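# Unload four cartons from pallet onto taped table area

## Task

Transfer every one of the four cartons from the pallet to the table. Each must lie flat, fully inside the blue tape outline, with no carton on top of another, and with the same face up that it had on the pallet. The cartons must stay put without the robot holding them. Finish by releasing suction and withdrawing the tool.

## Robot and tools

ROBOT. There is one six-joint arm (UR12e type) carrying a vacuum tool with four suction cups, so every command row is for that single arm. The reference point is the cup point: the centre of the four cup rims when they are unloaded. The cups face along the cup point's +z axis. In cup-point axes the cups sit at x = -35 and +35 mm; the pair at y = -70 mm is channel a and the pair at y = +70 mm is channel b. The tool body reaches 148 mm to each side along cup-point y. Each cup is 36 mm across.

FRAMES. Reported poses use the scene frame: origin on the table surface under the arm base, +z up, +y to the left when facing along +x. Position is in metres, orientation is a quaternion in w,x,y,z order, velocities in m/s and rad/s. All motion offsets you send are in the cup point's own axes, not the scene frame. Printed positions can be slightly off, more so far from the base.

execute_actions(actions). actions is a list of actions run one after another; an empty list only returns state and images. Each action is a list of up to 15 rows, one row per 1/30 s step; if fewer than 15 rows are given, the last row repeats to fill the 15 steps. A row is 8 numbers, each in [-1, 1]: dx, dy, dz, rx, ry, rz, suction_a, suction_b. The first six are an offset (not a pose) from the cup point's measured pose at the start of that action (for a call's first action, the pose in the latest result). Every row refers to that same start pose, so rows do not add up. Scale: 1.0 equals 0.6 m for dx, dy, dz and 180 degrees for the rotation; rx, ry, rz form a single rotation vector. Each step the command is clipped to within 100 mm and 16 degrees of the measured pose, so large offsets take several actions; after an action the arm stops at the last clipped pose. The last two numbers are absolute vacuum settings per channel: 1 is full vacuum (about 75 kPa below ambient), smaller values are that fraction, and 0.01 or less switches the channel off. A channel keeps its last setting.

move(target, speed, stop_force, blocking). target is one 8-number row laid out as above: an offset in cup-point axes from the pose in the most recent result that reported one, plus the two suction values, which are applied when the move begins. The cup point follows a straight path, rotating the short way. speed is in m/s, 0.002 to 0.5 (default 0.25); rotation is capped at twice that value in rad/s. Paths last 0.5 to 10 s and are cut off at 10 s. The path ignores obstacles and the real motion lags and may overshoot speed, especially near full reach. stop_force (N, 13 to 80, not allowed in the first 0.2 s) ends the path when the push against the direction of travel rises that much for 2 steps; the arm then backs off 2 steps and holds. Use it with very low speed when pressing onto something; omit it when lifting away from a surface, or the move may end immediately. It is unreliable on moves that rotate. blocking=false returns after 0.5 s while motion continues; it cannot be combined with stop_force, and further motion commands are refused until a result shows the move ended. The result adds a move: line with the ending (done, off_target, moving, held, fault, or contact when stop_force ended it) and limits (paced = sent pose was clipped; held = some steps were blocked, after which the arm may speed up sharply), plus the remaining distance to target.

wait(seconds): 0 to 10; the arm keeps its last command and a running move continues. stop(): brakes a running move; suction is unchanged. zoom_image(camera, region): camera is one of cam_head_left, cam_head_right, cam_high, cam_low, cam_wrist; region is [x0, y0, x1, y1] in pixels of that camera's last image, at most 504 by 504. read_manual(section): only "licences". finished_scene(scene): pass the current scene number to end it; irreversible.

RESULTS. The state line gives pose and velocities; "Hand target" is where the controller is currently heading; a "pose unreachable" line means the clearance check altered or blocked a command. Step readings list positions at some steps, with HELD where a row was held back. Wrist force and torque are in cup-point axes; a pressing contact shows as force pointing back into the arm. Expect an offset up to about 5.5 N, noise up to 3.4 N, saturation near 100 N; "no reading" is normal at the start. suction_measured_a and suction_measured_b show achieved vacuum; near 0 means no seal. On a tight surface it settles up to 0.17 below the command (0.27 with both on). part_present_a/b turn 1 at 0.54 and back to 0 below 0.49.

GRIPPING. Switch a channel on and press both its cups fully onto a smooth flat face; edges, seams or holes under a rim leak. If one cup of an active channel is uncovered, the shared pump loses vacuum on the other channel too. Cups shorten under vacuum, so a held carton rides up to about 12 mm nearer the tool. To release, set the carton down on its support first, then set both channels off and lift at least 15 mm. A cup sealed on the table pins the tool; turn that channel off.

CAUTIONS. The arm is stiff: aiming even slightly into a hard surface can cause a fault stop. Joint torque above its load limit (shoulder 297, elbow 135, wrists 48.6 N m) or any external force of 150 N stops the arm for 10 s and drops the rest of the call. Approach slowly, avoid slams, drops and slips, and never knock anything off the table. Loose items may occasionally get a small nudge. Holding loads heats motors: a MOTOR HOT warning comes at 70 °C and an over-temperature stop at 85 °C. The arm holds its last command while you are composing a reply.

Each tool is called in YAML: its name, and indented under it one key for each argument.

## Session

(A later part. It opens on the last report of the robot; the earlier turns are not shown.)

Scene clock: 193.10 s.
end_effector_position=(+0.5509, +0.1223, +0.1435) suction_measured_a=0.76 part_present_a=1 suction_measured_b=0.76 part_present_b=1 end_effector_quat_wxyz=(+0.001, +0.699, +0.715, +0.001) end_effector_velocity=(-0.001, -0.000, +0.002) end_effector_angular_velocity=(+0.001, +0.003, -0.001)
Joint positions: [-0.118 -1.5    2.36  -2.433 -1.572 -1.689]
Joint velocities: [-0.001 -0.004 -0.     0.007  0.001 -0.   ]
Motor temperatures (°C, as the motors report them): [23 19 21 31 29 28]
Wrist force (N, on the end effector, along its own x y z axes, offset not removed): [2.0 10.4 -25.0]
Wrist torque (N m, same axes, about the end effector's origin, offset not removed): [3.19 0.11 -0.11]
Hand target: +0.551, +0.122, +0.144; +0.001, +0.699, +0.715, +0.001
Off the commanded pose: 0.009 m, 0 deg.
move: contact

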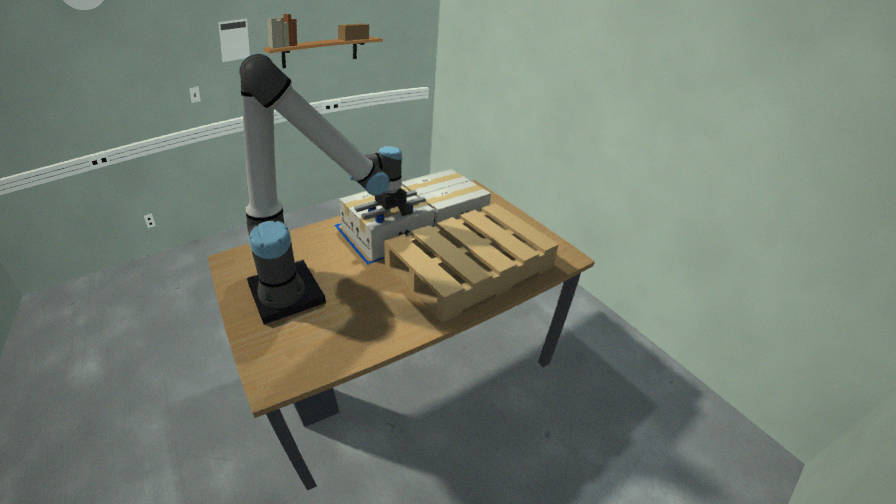

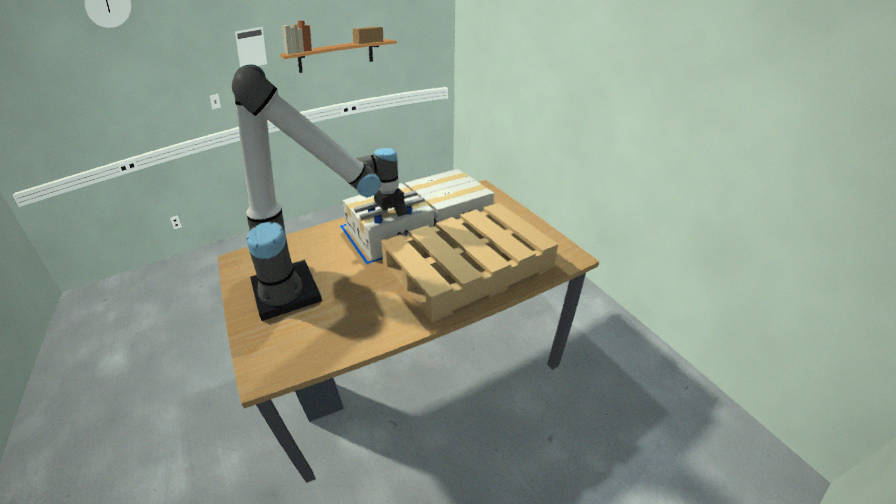

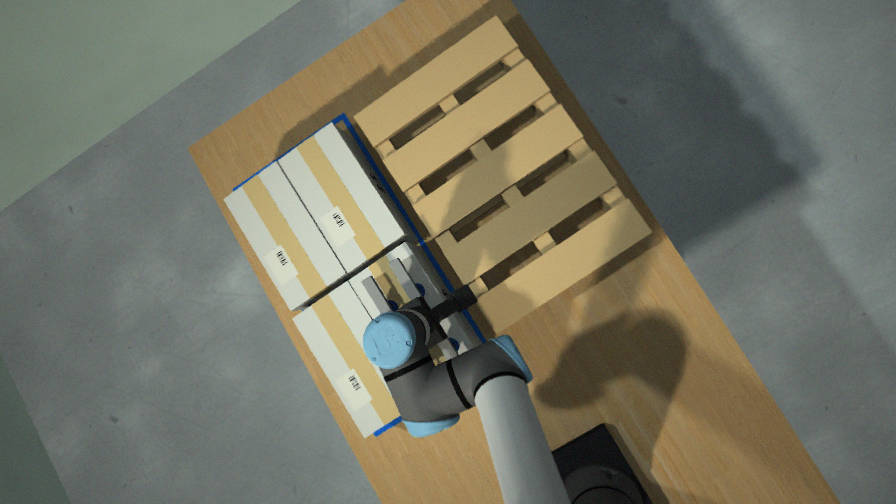

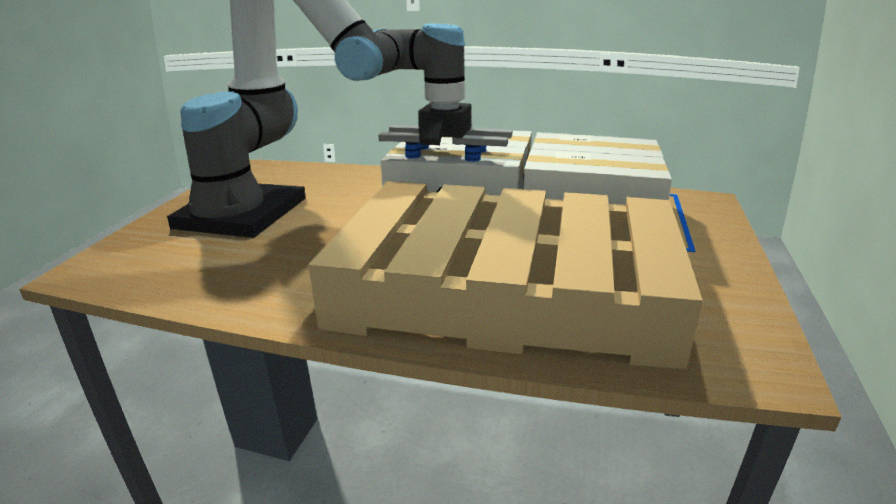

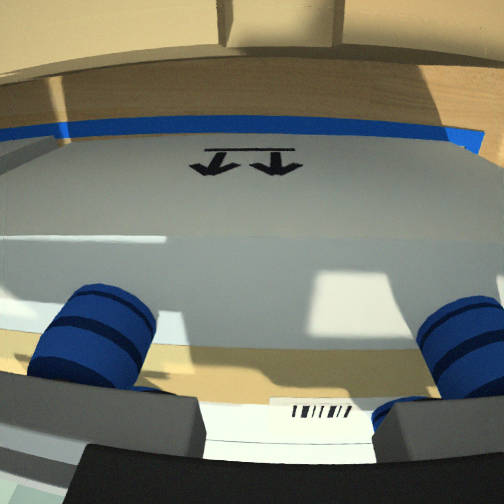

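execute_actions:
  actions: []

execute_actions:
  actions:
    - [[0,0,0,0,0,0,0,0],[0,0,0,0,0,0,0,0],[0,0,0,0,0,0,0,0],[0,0,0,0,0,0,0,0],[0,0,0,0,0,0,0,0],[0,0,0,0,0,0,0,0],[0,0,0,0,0,0,0,0],[0,0,0,0,0,0,0,0],[0,0,-0.01,0,0,0,0,0],[0,0,-0.02,0,0,0,0,0],[0,0,-0.03,0,0,0,0,0],[0,0,-0.04,0,0,0,0,0]]

move:
  target: [0.65,0.3,-0.38,0,0,0,0,0]
  speed: 0.45

Scene clock: 204.20 s.
end_effector_position=(+0.5509, +0.1223, +0.1439) suction_measured_a=0.76 part_present_a=1 suction_measured_b=0.76 part_present_b=1 end_effector_quat_wxyz=(+0.001, +0.699, +0.715, +0.001) end_effector_velocity=(-0.000, +0.000, -0.000) end_effector_angular_velocity=(+0.000, -0.000, -0.000)
Joint positions: [-0.118 -1.501  2.359 -2.432 -1.572 -1.689]
Joint velocities: [-0. -0.  0. -0.  0.  0.]
Motor temperatures (°C, as the motors report them): [23 19 21 31 29 28]
Wrist force (N, on the end effector, along its own x y z axes, offset not removed): [0.5 0.7 12.0]
Wrist torque (N m, same axes, about the end effector's origin, offset not removed): [-0.08 -0.01 0.05]
Hand target: +0.551, +0.122, +0.144; +0.001, +0.699, +0.715, +0.001
Off the commanded pose: 0.009 m, 0 deg.

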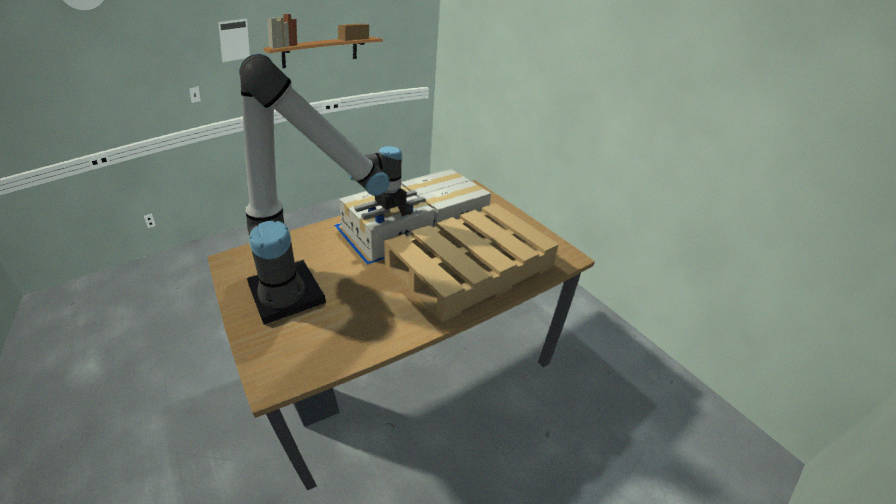

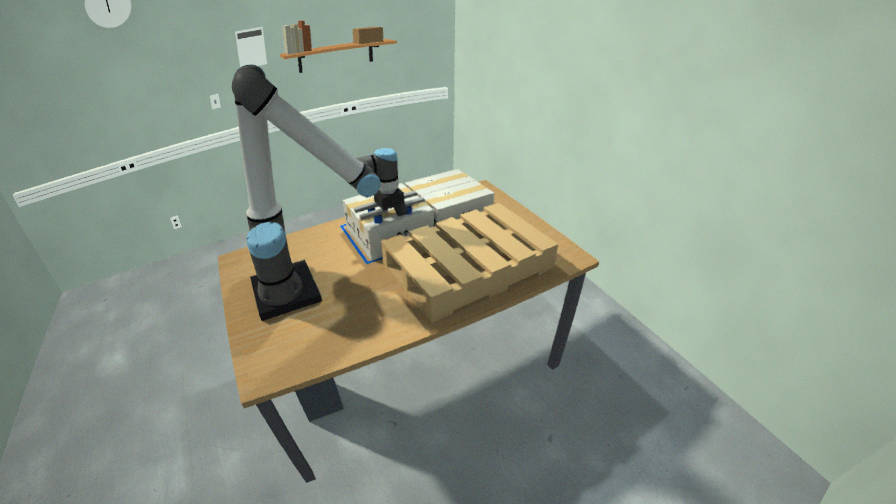

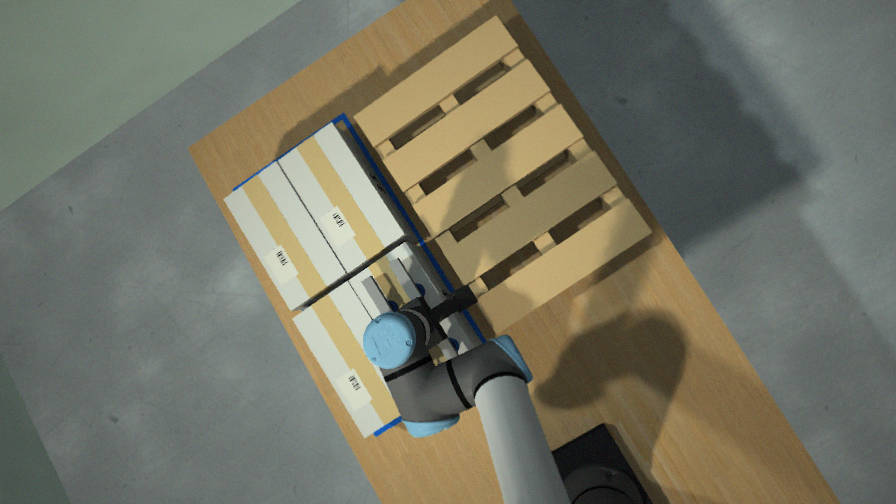

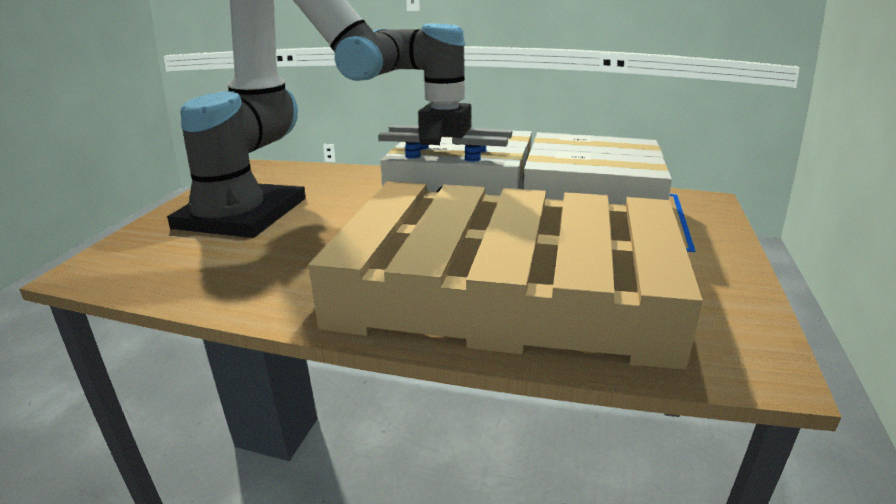

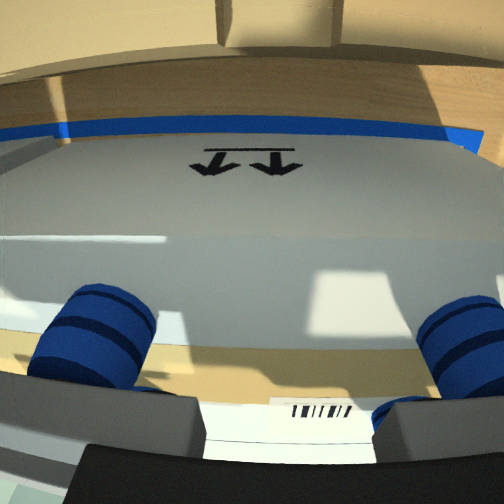

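Scene clock: 204.70 s.
end_effector_position=(+0.5508, +0.1223, +0.1583) suction_measured_a=0.01 part_present_a=0 suction_measured_b=0.01 part_present_b=0 end_effector_quat_wxyz=(+0.001, +0.699, +0.715, +0.001) end_effector_velocity=(-0.000, -0.000, +0.072) end_effector_angular_velocity=(+0.000, -0.002, -0.000)
Joint positions: [-0.118 -1.526  2.349 -2.397 -1.572 -1.689]
Joint velocities: [-0.    -0.122 -0.055  0.175  0.     0.   ]
Motor temperatures (°C, as the motors report them): [23 19 21 31 29 28]
Wrist force (N, on the end effector, along its own x y z axes, offset not removed): [1.2 -0.4 0.4]
Wrist torque (N m, same axes, about the end effector's origin, offset not removed): [-0.02 -0.22 -0.04]
Hand target: +0.551, +0.122, +0.168; +0.001, +0.699, +0.715, +0.001
Off the commanded pose: 0.010 m, 0 deg.
Step readings (end_effector_position):
0: (+0.5509, +0.1223, +0.1439)
1: (+0.5509, +0.1223, +0.1439)
2: (+0.5509, +0.1223, +0.1439)
4: (+0.5512, +0.1223, +0.1442)
8: (+0.5513, +0.1222, +0.1443)
15: end_effector_position above

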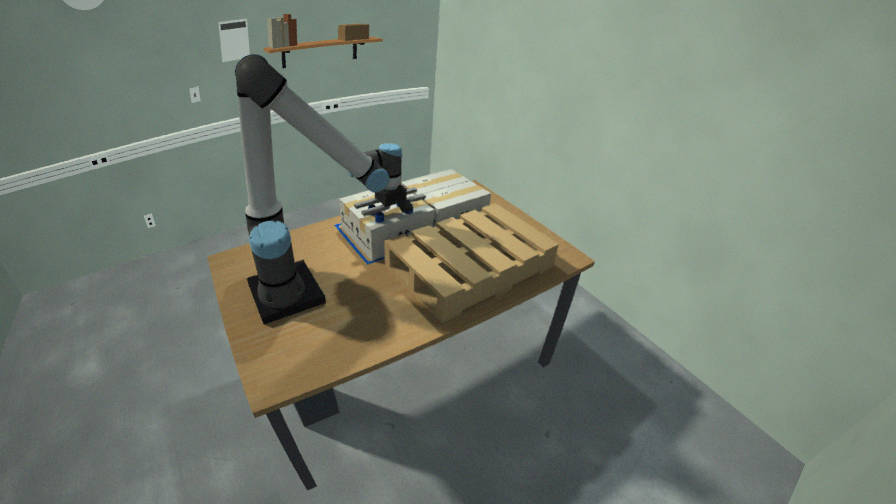

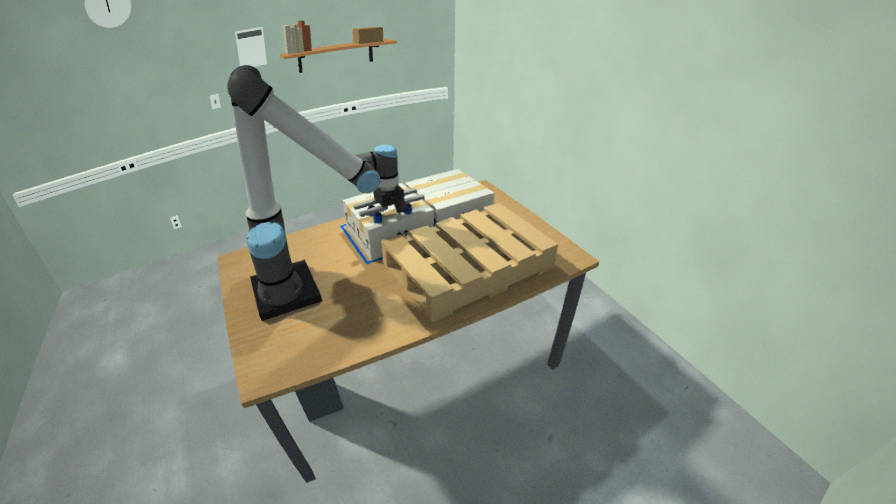

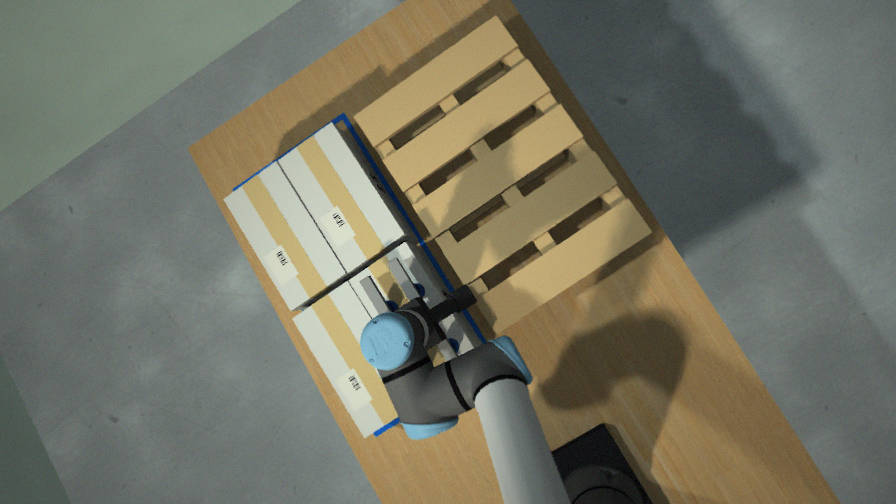

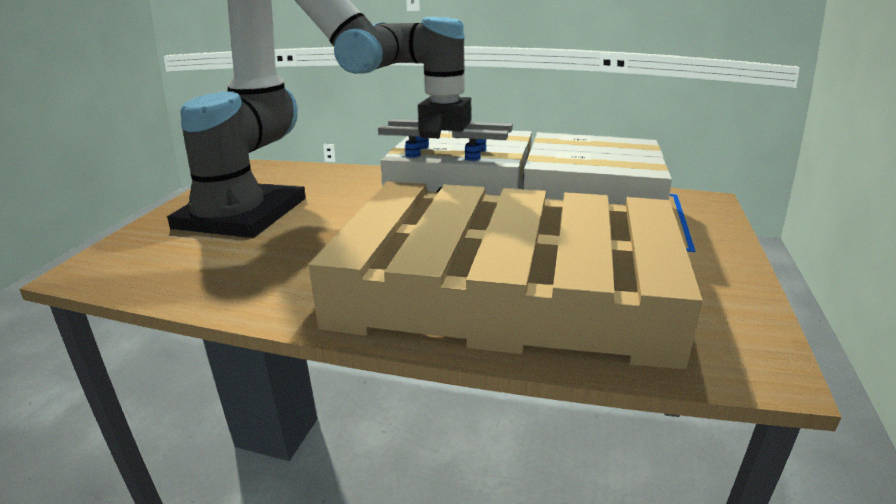

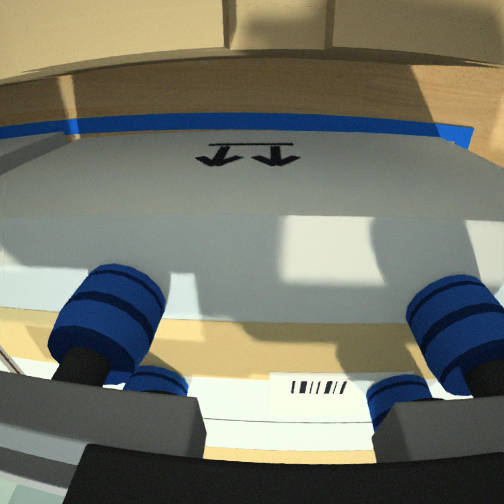

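Scene clock: 206.63 s.
end_effector_position=(+0.7213, +0.5160, +0.3865) suction_measured_a=0.01 part_present_a=0 suction_measured_b=0.01 part_present_b=0 end_effector_quat_wxyz=(+0.001, +0.699, +0.715, +0.001) end_effector_velocity=(+0.001, +0.002, -0.001) end_effector_angular_velocity=(-0.001, +0.003, -0.000)
Joint positions: [ 0.401 -1.238  1.518 -1.853 -1.572 -1.17 ]
Joint velocities: [ 0.001  0.005 -0.006  0.005  0.     0.001]
Motor temperatures (°C, as the motors report them): [23 19 21 31 29 28]
Wrist force (N, on the end effector, along its own x y z axes, offset not removed): [-1.2 -4.4 -1.6]
Wrist torque (N m, same axes, about the end effector's origin, offset not removed): [-0.60 0.11 0.09]
Hand target: +0.721, +0.516, +0.387; +0.001, +0.699, +0.715, +0.001
Off the commanded pose: 0.000 m, 0 deg.
move: done

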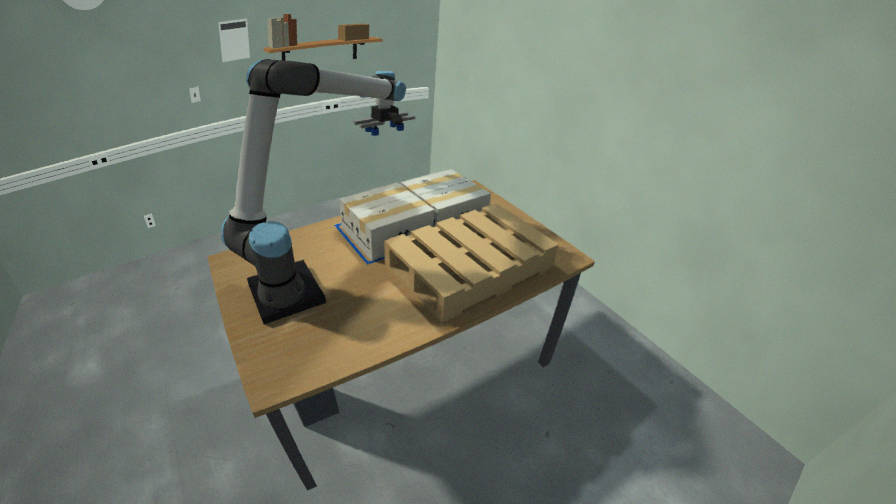

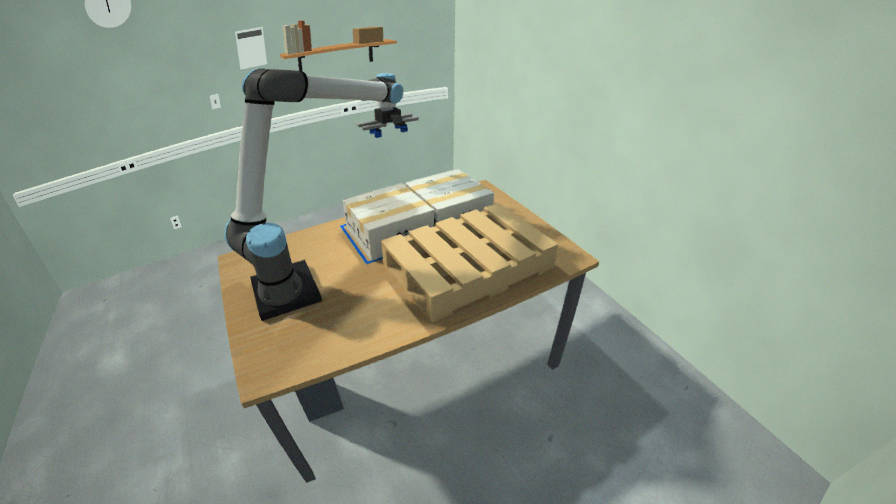

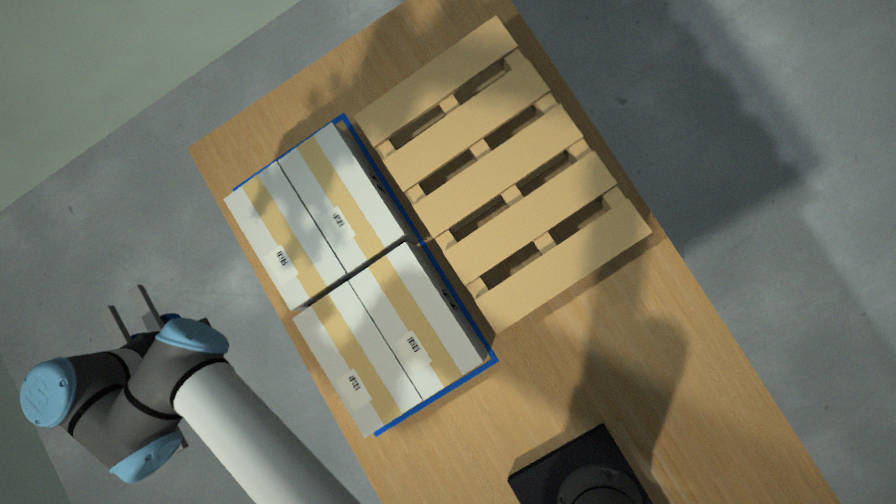

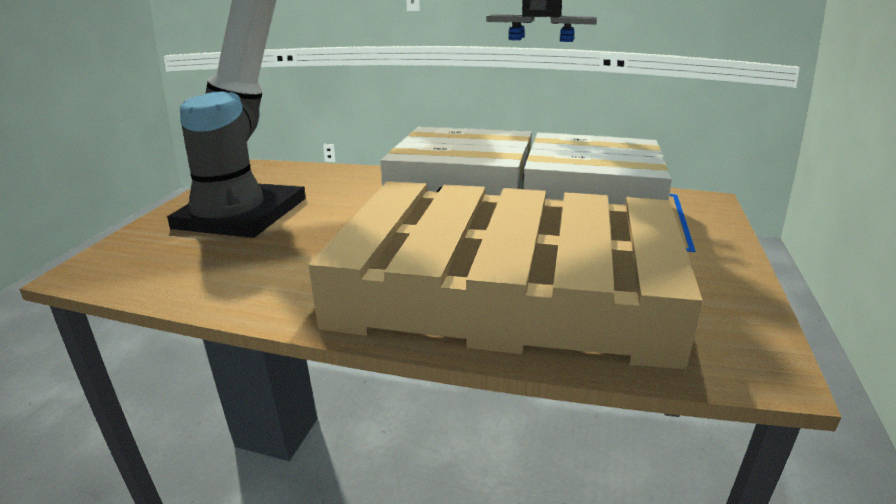

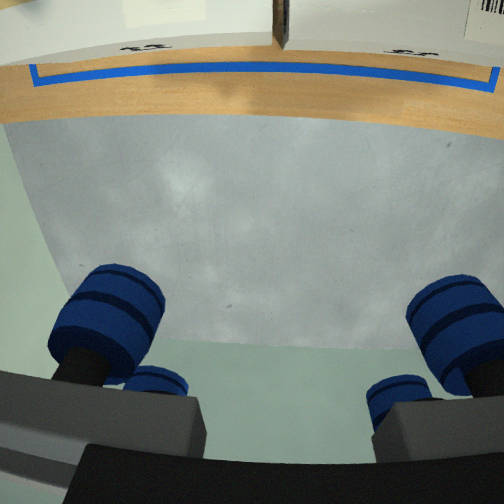

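finished_scene:
  scene: 2

The scene is finished: the task was done.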